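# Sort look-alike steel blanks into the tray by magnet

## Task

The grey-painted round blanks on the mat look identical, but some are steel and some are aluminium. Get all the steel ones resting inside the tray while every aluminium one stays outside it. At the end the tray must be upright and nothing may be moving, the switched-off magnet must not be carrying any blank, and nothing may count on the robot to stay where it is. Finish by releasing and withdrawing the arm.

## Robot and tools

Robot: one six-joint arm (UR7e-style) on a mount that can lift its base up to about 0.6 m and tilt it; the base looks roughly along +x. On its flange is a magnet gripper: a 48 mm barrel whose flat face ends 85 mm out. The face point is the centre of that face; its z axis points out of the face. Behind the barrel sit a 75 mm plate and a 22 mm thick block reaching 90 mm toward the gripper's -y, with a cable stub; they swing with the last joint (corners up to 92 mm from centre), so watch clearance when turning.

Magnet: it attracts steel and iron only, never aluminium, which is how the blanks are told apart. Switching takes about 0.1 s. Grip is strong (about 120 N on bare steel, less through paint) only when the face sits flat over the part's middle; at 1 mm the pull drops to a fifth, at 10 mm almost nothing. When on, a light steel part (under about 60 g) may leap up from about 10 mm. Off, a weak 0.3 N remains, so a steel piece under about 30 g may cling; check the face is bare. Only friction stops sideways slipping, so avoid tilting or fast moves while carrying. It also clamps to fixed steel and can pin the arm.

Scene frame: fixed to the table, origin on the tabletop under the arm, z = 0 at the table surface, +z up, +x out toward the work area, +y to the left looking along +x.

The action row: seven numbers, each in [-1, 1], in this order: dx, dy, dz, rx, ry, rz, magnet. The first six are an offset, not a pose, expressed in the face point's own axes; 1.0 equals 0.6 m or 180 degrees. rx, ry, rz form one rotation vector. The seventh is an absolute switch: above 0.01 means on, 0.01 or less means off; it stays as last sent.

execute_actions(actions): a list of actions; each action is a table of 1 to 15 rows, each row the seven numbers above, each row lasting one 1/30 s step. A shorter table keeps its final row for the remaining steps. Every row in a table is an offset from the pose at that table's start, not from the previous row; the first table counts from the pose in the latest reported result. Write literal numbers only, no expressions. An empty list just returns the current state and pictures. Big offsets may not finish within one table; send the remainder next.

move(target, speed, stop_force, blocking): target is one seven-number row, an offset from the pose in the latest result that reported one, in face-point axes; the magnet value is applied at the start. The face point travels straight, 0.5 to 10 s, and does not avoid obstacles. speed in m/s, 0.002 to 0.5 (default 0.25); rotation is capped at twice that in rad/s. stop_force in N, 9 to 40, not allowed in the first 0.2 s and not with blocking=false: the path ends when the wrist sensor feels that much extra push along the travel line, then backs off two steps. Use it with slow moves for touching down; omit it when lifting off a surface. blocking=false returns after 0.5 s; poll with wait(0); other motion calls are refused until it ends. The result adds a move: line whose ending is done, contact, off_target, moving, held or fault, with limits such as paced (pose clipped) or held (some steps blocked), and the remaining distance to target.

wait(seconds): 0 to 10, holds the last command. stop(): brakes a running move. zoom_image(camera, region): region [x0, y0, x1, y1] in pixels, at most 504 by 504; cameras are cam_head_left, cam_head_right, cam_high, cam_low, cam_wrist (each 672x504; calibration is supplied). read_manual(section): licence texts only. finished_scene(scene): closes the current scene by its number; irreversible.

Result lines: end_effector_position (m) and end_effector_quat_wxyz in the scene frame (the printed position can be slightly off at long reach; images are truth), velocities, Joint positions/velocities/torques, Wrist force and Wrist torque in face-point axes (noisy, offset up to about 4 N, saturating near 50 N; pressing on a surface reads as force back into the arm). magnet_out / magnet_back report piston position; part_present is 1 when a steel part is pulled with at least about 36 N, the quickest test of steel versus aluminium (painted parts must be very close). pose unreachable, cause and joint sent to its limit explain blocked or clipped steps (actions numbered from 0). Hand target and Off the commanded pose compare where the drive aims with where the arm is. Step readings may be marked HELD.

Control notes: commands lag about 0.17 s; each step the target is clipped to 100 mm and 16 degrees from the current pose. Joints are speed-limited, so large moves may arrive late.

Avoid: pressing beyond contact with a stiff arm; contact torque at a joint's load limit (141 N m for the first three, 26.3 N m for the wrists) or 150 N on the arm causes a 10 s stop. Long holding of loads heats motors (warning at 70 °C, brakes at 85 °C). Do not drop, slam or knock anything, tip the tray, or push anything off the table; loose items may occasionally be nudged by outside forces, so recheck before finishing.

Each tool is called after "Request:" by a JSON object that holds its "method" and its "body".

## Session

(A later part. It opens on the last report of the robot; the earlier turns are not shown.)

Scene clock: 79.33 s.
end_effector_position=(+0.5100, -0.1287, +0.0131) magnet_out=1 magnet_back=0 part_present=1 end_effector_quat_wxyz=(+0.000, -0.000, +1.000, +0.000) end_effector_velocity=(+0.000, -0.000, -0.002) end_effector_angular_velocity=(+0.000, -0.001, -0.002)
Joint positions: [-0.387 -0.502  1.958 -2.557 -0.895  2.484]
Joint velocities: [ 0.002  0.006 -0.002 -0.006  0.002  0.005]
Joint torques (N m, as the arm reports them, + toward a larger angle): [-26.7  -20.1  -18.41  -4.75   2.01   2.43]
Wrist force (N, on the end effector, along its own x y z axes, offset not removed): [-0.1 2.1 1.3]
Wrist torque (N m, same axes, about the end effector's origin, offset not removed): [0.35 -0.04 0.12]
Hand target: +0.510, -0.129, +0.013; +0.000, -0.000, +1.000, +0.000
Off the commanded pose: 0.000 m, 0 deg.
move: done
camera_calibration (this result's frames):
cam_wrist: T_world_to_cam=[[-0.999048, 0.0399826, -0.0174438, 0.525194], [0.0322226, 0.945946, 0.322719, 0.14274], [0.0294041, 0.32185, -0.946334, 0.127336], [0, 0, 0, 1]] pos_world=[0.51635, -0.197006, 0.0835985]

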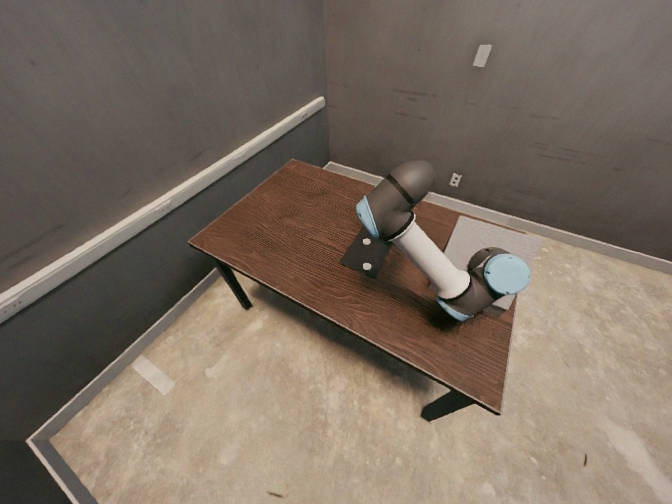

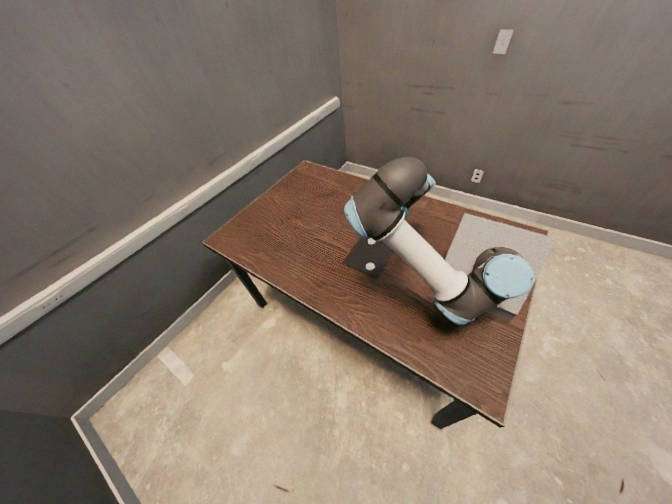

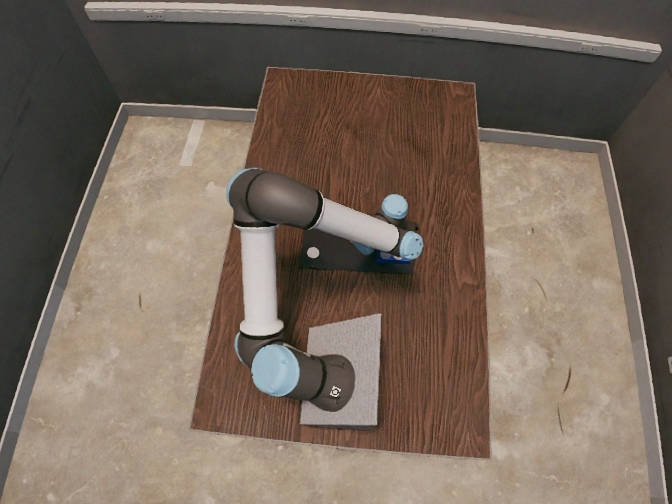

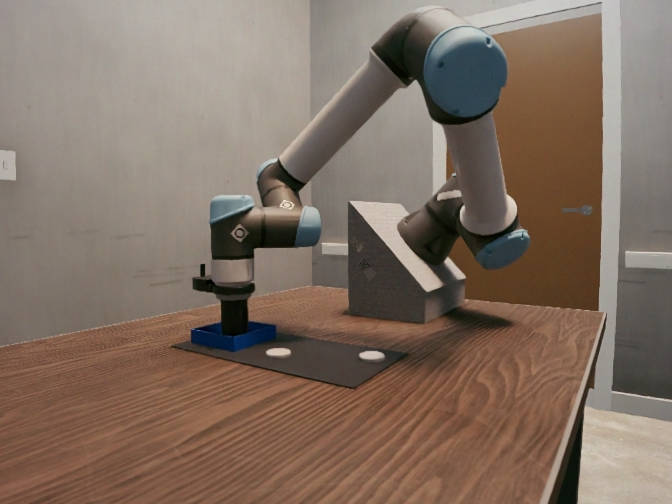

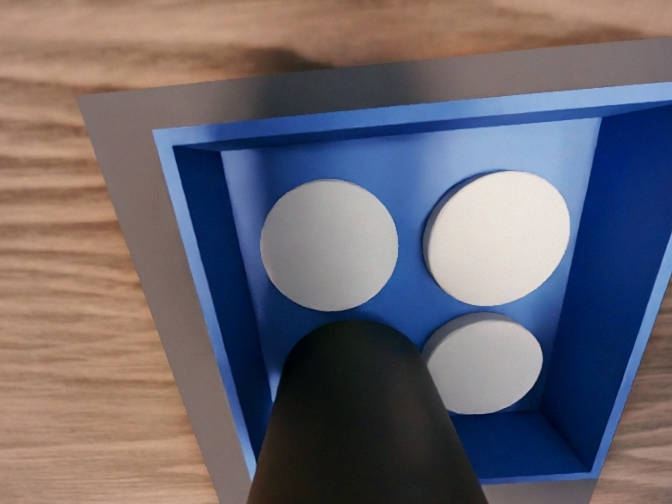

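Now test P1.

Request:
{"method": "move", "body": {"target": [0,0,-0.1,0,0,0,0], "speed": 0.2}}

Request:
{"method": "move", "body": {"target": [-0.009,0.177,0.1037,0,0,0,0], "speed": 0.2}}

Request:
{"method": "execute_actions", "body": {"actions": [[[0,0,0,0,0,0,1],[0,0,0,0,0,0,1],[0,0,0,0,0,0,1],[0,0,0,0,0,0,1],[0,0,0,0,0,0,1],[0,0,0,0,0,0,1],[0,0,-0.002,0,0,0,1],[0,0,-0.004,0,0,0,1],[0,0,-0.008,0,0,0,1],[0,0,-0.012,0,0,0,1],[0,0,-0.016,0,0,0,1]]]}}

Scene clock: 82.57 s.
end_effector_position=(+0.5100, -0.1287, +0.0727) magnet_out=0 magnet_back=1 part_present=0 end_effector_quat_wxyz=(+0.000, -0.000, +1.000, +0.000) end_effector_velocity=(-0.000, +0.000, +0.002) end_effector_angular_velocity=(+0.001, +0.001, +0.000)
Joint positions: [-0.458 -0.611  1.964 -2.406 -0.928  2.405]
Joint velocities: [-0.003 -0.004  0.001  0.007 -0.001 -0.004]
Joint torques (N m, as the arm reports them, + toward a larger angle): [-41.07 -44.78 -21.36   0.25  -1.8   -2.03]
Wrist force (N, on the end effector, along its own x y z axes, offset not removed): [0.2 2.2 1.1]
Wrist torque (N m, same axes, about the end effector's origin, offset not removed): [0.22 -0.06 0.10]
Hand target: +0.510, -0.129, +0.073; +0.000, -0.000, +1.000, +0.000
Off the commanded pose: 0.000 m, 0 deg.
move: done
camera_calibration (this result's frames):
cam_wrist: T_world_to_cam=[[-0.999048, 0.0399763, -0.0174841, 0.526216], [0.0322017, 0.945925, 0.322784, 0.123544], [0.0294423, 0.321914, -0.946311, 0.183825], [0, 0, 0, 1]] pos_world=[0.516324, -0.197075, 0.143278]

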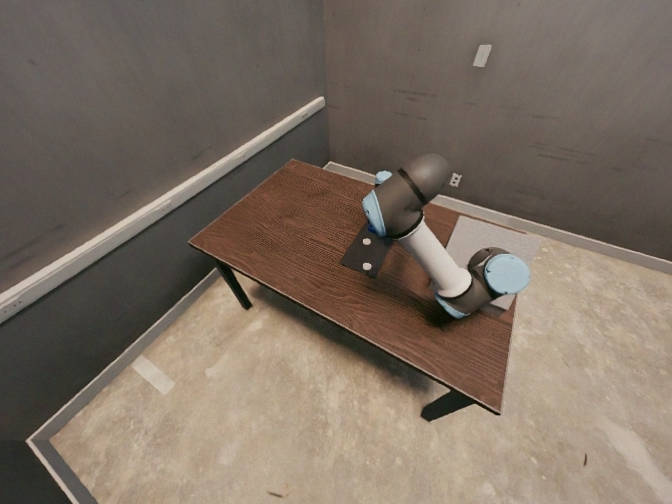

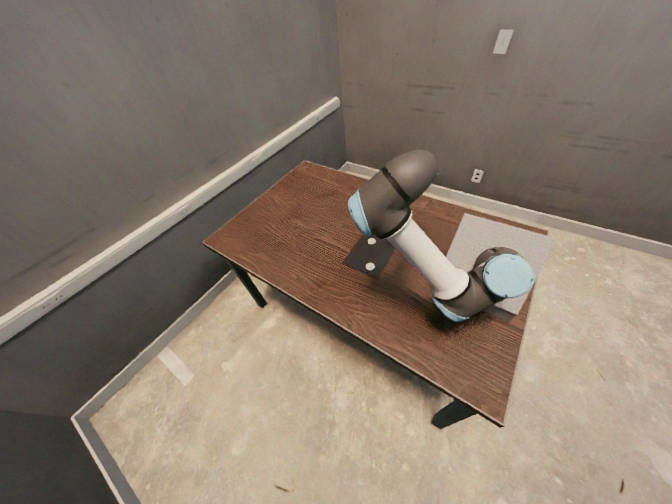

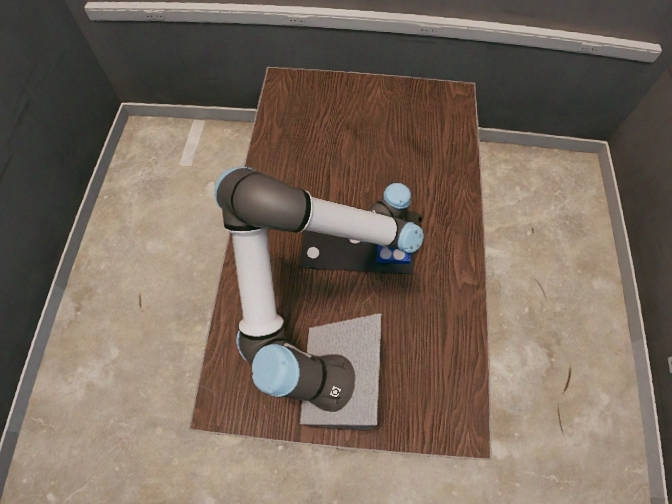

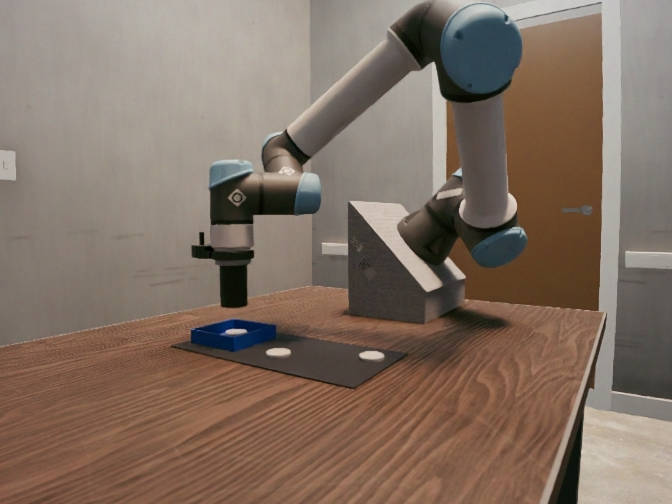

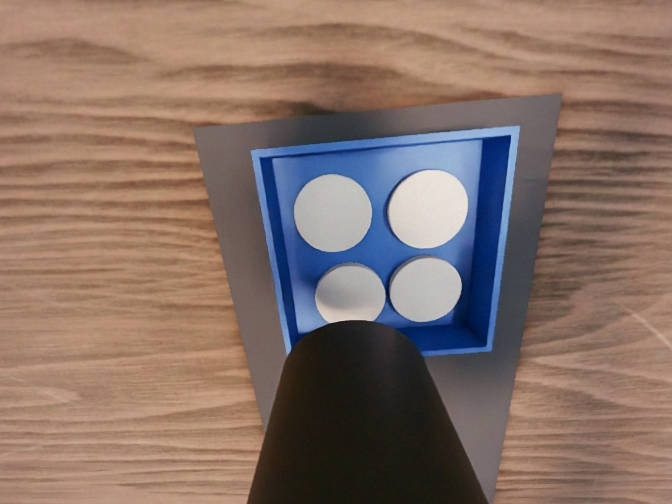

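Scene clock: 83.80 s.
end_effector_position=(+0.5155, -0.0229, +0.0109) magnet_out=0 magnet_back=1 part_present=0 end_effector_quat_wxyz=(+0.000, -0.000, +1.000, +0.000) end_effector_velocity=(+0.001, +0.002, -0.001) end_effector_angular_velocity=(-0.001, -0.002, -0.001)
Joint positions: [-0.245 -0.671  2.051 -2.593 -0.838  2.655]
Joint velocities: [ 0.005 -0.     0.001 -0.008  0.002  0.009]
Joint torques (N m, as the arm reports them, + toward a larger angle): [-27.56 -42.44  -4.01  -5.21   1.82   2.51]
Wrist force (N, on the end effector, along its own x y z axes, offset not removed): [-2.0 -1.9 -1.0]
Wrist torque (N m, same axes, about the end effector's origin, offset not removed): [-0.03 0.25 -0.05]
Hand target: +0.516, -0.023, +0.011; +0.000, -0.000, +1.000, +0.000
Off the commanded pose: 0.000 m, 0 deg.
move: done
camera_calibration (this result's frames):
cam_wrist: T_world_to_cam=[[-0.999048, 0.0399593, -0.0174835, 0.526423], [0.0321911, 0.945983, 0.322613, 0.0431969], [0.0294305, 0.321743, -0.946369, 0.0910436], [0, 0, 0, 1]] pos_world=[0.521852, -0.0911917, 0.0814287]

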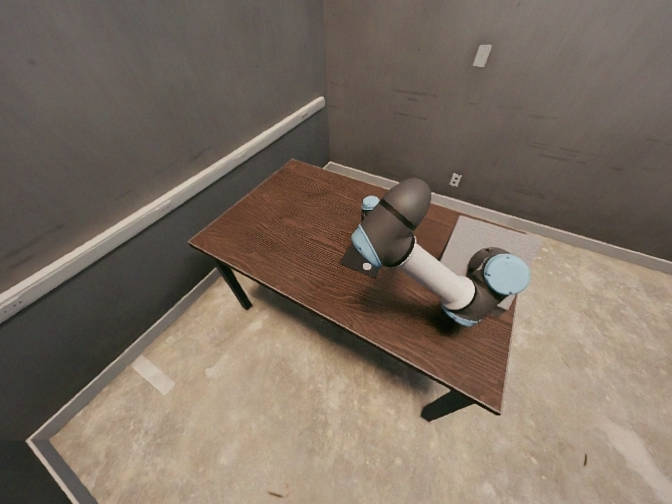

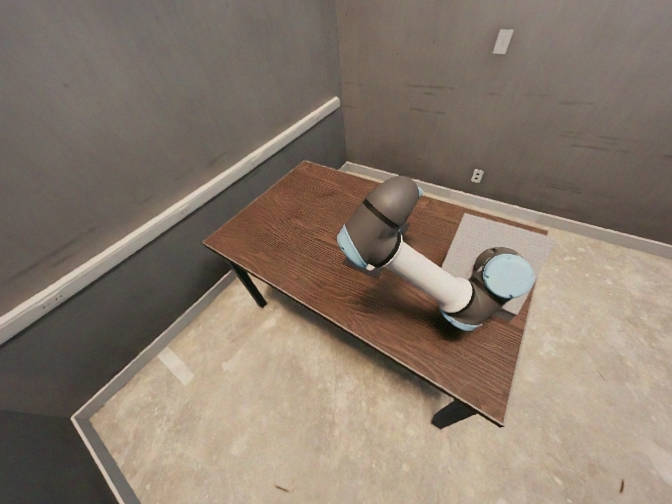

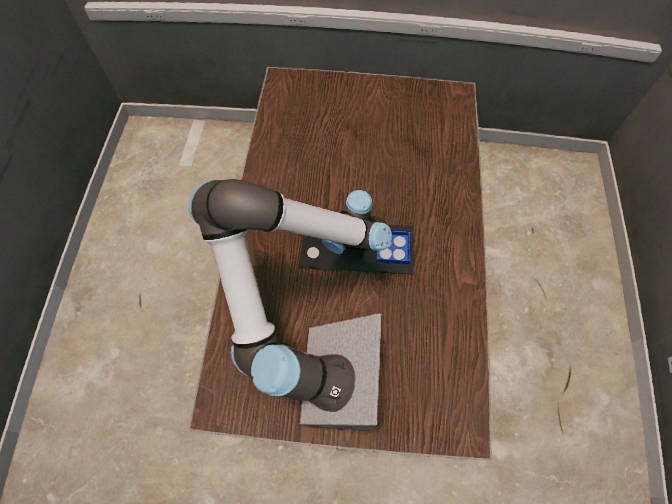

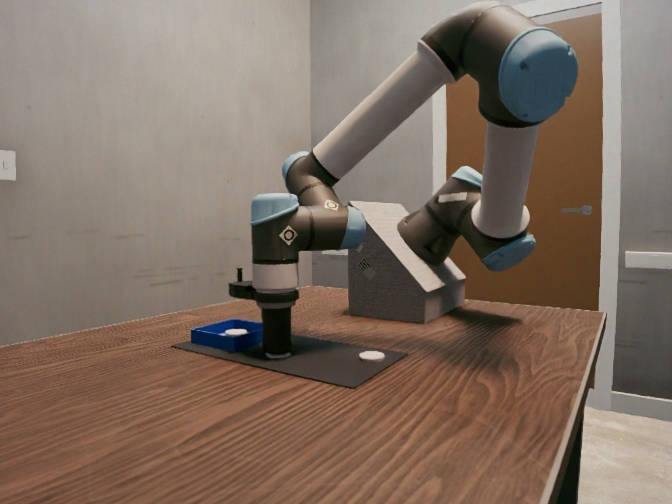

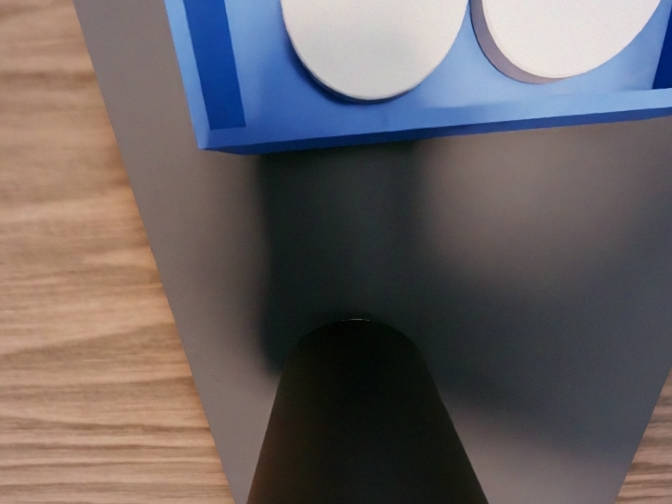

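Scene clock: 84.30 s.
end_effector_position=(+0.5155, -0.0229, +0.0178) magnet_out=1 magnet_back=0 part_present=0 end_effector_quat_wxyz=(+0.000, -0.000, +1.000, +0.000) end_effector_velocity=(-0.001, -0.000, +0.023) end_effector_angular_velocity=(+0.000, +0.000, -0.001)
Joint positions: [-0.254 -0.685  2.053 -2.573 -0.841  2.643]
Joint velocities: [-0.031 -0.046  0.007  0.065 -0.011 -0.038]
Joint torques (N m, as the arm reports them, + toward a larger angle): [-38.99 -41.2   -2.53   0.35  -1.48  -2.2 ]
Wrist force (N, on the end effector, along its own x y z axes, offset not removed): [0.9 -1.0 -0.9]
Wrist torque (N m, same axes, about the end effector's origin, offset not removed): [-0.12 -0.21 0.14]
Hand target: +0.516, -0.023, +0.020; +0.000, -0.000, +1.000, +0.000
Off the commanded pose: 0.003 m, 0 deg.
Step readings (end_effector_position):
0: (+0.5155, -0.0229, +0.0109)
1: (+0.5155, -0.0228, +0.0108)
2: (+0.5155, -0.0228, +0.0108)
4: (+0.5155, -0.0228, +0.0108)
8: (+0.5156, -0.0228, +0.0110)
15: end_effector_position above
camera_calibration (this result's frames):
cam_wrist: T_world_to_cam=[[-0.999044, 0.0399602, -0.017712, 0.526578], [0.032119, 0.945992, 0.322594, 0.0410109], [0.0296463, 0.321717, -0.946372, 0.0974261], [0, 0, 0, 1]] pos_world=[0.521869, -0.0911818, 0.0882981]

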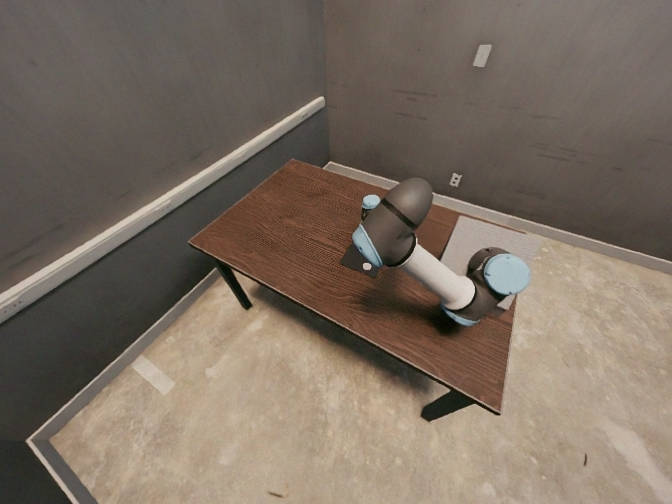

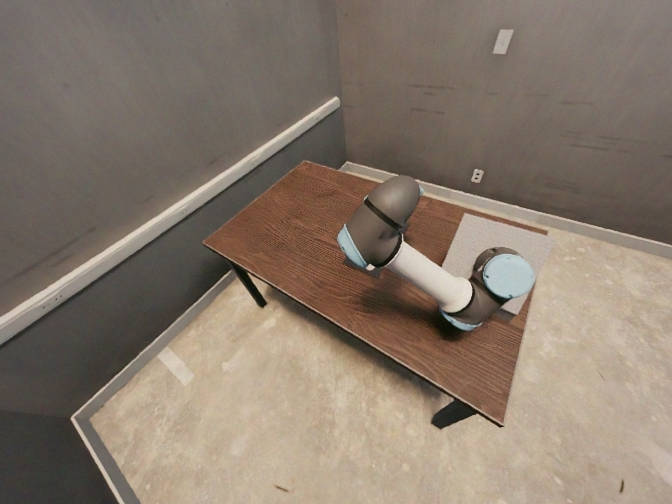

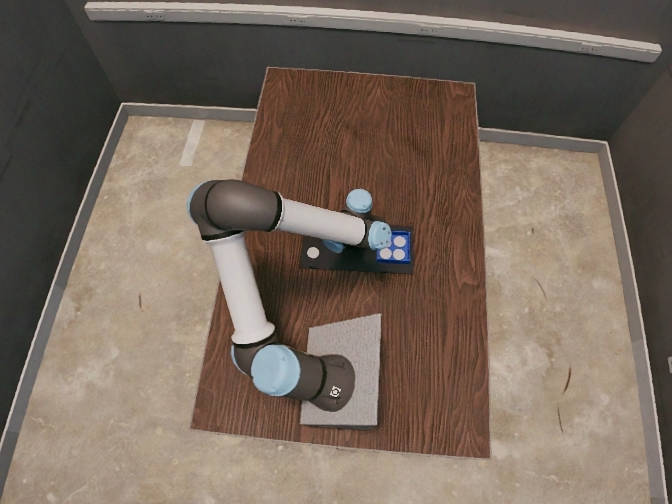

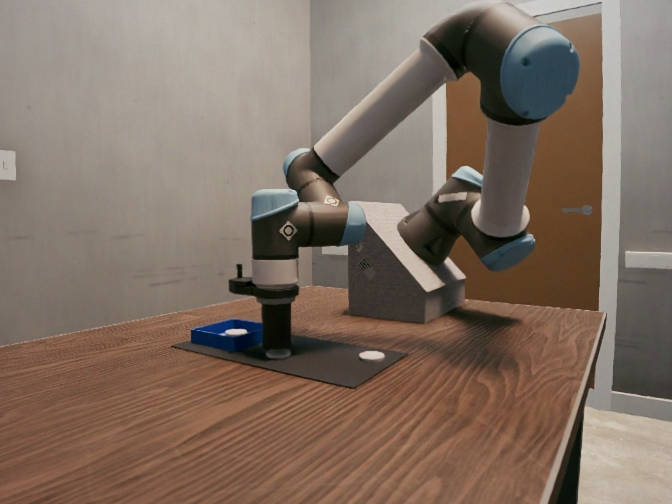

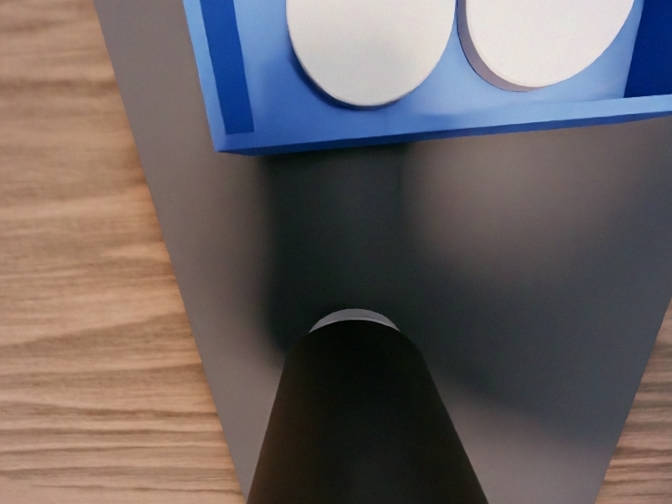

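Aluminium. Lift clear.

Request:
{"method": "move", "body": {"target": [0,0.05,-0.23,0,0,0,0], "speed": 0.25}}

Scene clock: 86.20 s.
end_effector_position=(+0.5155, +0.0069, +0.1554) magnet_out=0 magnet_back=1 part_present=0 end_effector_quat_wxyz=(+0.000, -0.000, +1.000, +0.000) end_effector_velocity=(-0.001, +0.001, +0.002) end_effector_angular_velocity=(-0.000, +0.004, +0.001)
Joint positions: [-0.392 -0.982  2.04  -2.157 -0.897  2.479]
Joint velocities: [-0.002 -0.005 -0.002  0.012 -0.003 -0.005]
Joint torques (N m, as the arm reports them, + toward a larger angle): [-37.28 -36.76 -24.02   0.41  -1.63  -1.93]
Wrist force (N, on the end effector, along its own x y z axes, offset not removed): [0.1 0.0 -1.0]
Wrist torque (N m, same axes, about the end effector's origin, offset not removed): [-0.04 -0.03 0.16]
Hand target: +0.515, +0.007, +0.156; +0.000, -0.000, +1.000, +0.000
Off the commanded pose: 0.000 m, 0 deg.
move: done
camera_calibration (this result's frames):
cam_wrist: T_world_to_cam=[[-0.999042, 0.0399423, -0.0178522, 0.52783], [0.0320538, 0.945961, 0.322693, -0.0315225], [0.0297766, 0.321812, -0.946335, 0.218062], [0, 0, 0, 1]] pos_world=[0.521842, -0.0614385, 0.225954]

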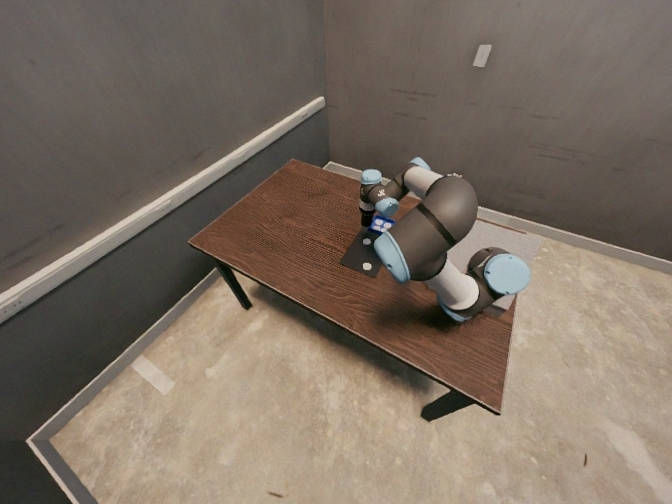

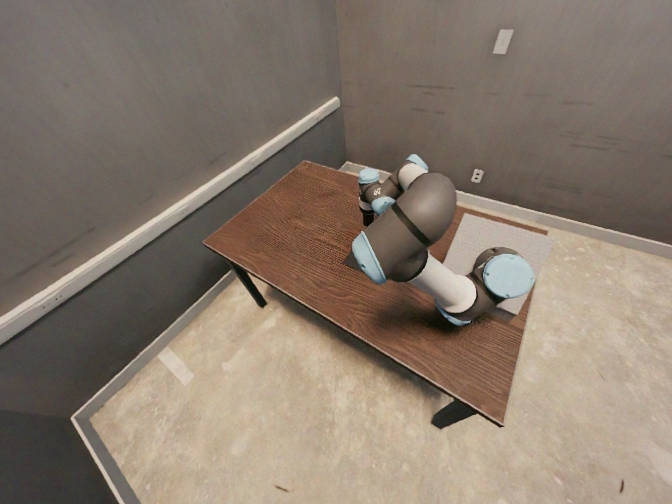

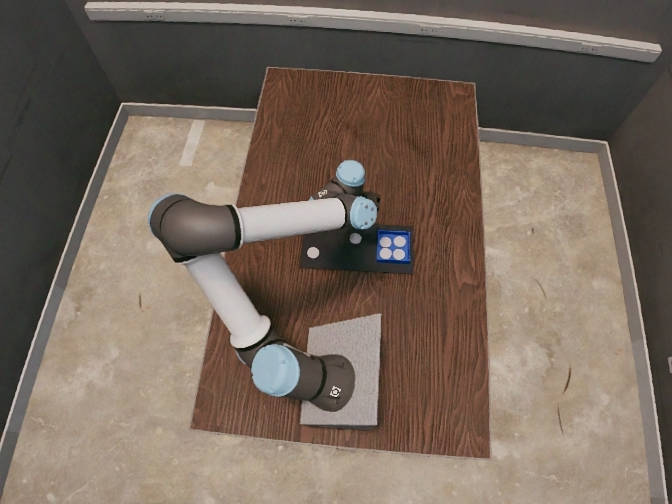

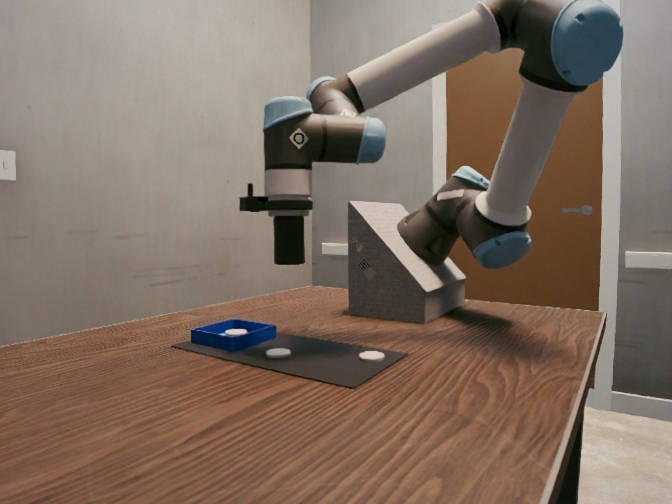

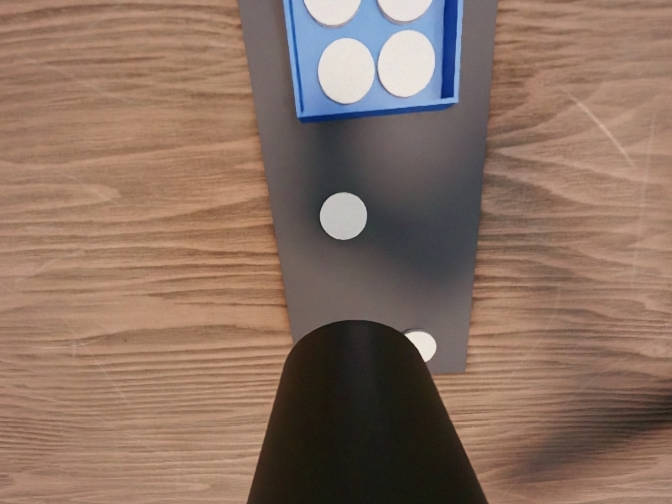

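Request:
{"method": "finished_scene", "body": {"scene": 2}}

The scene is finished: the task was done.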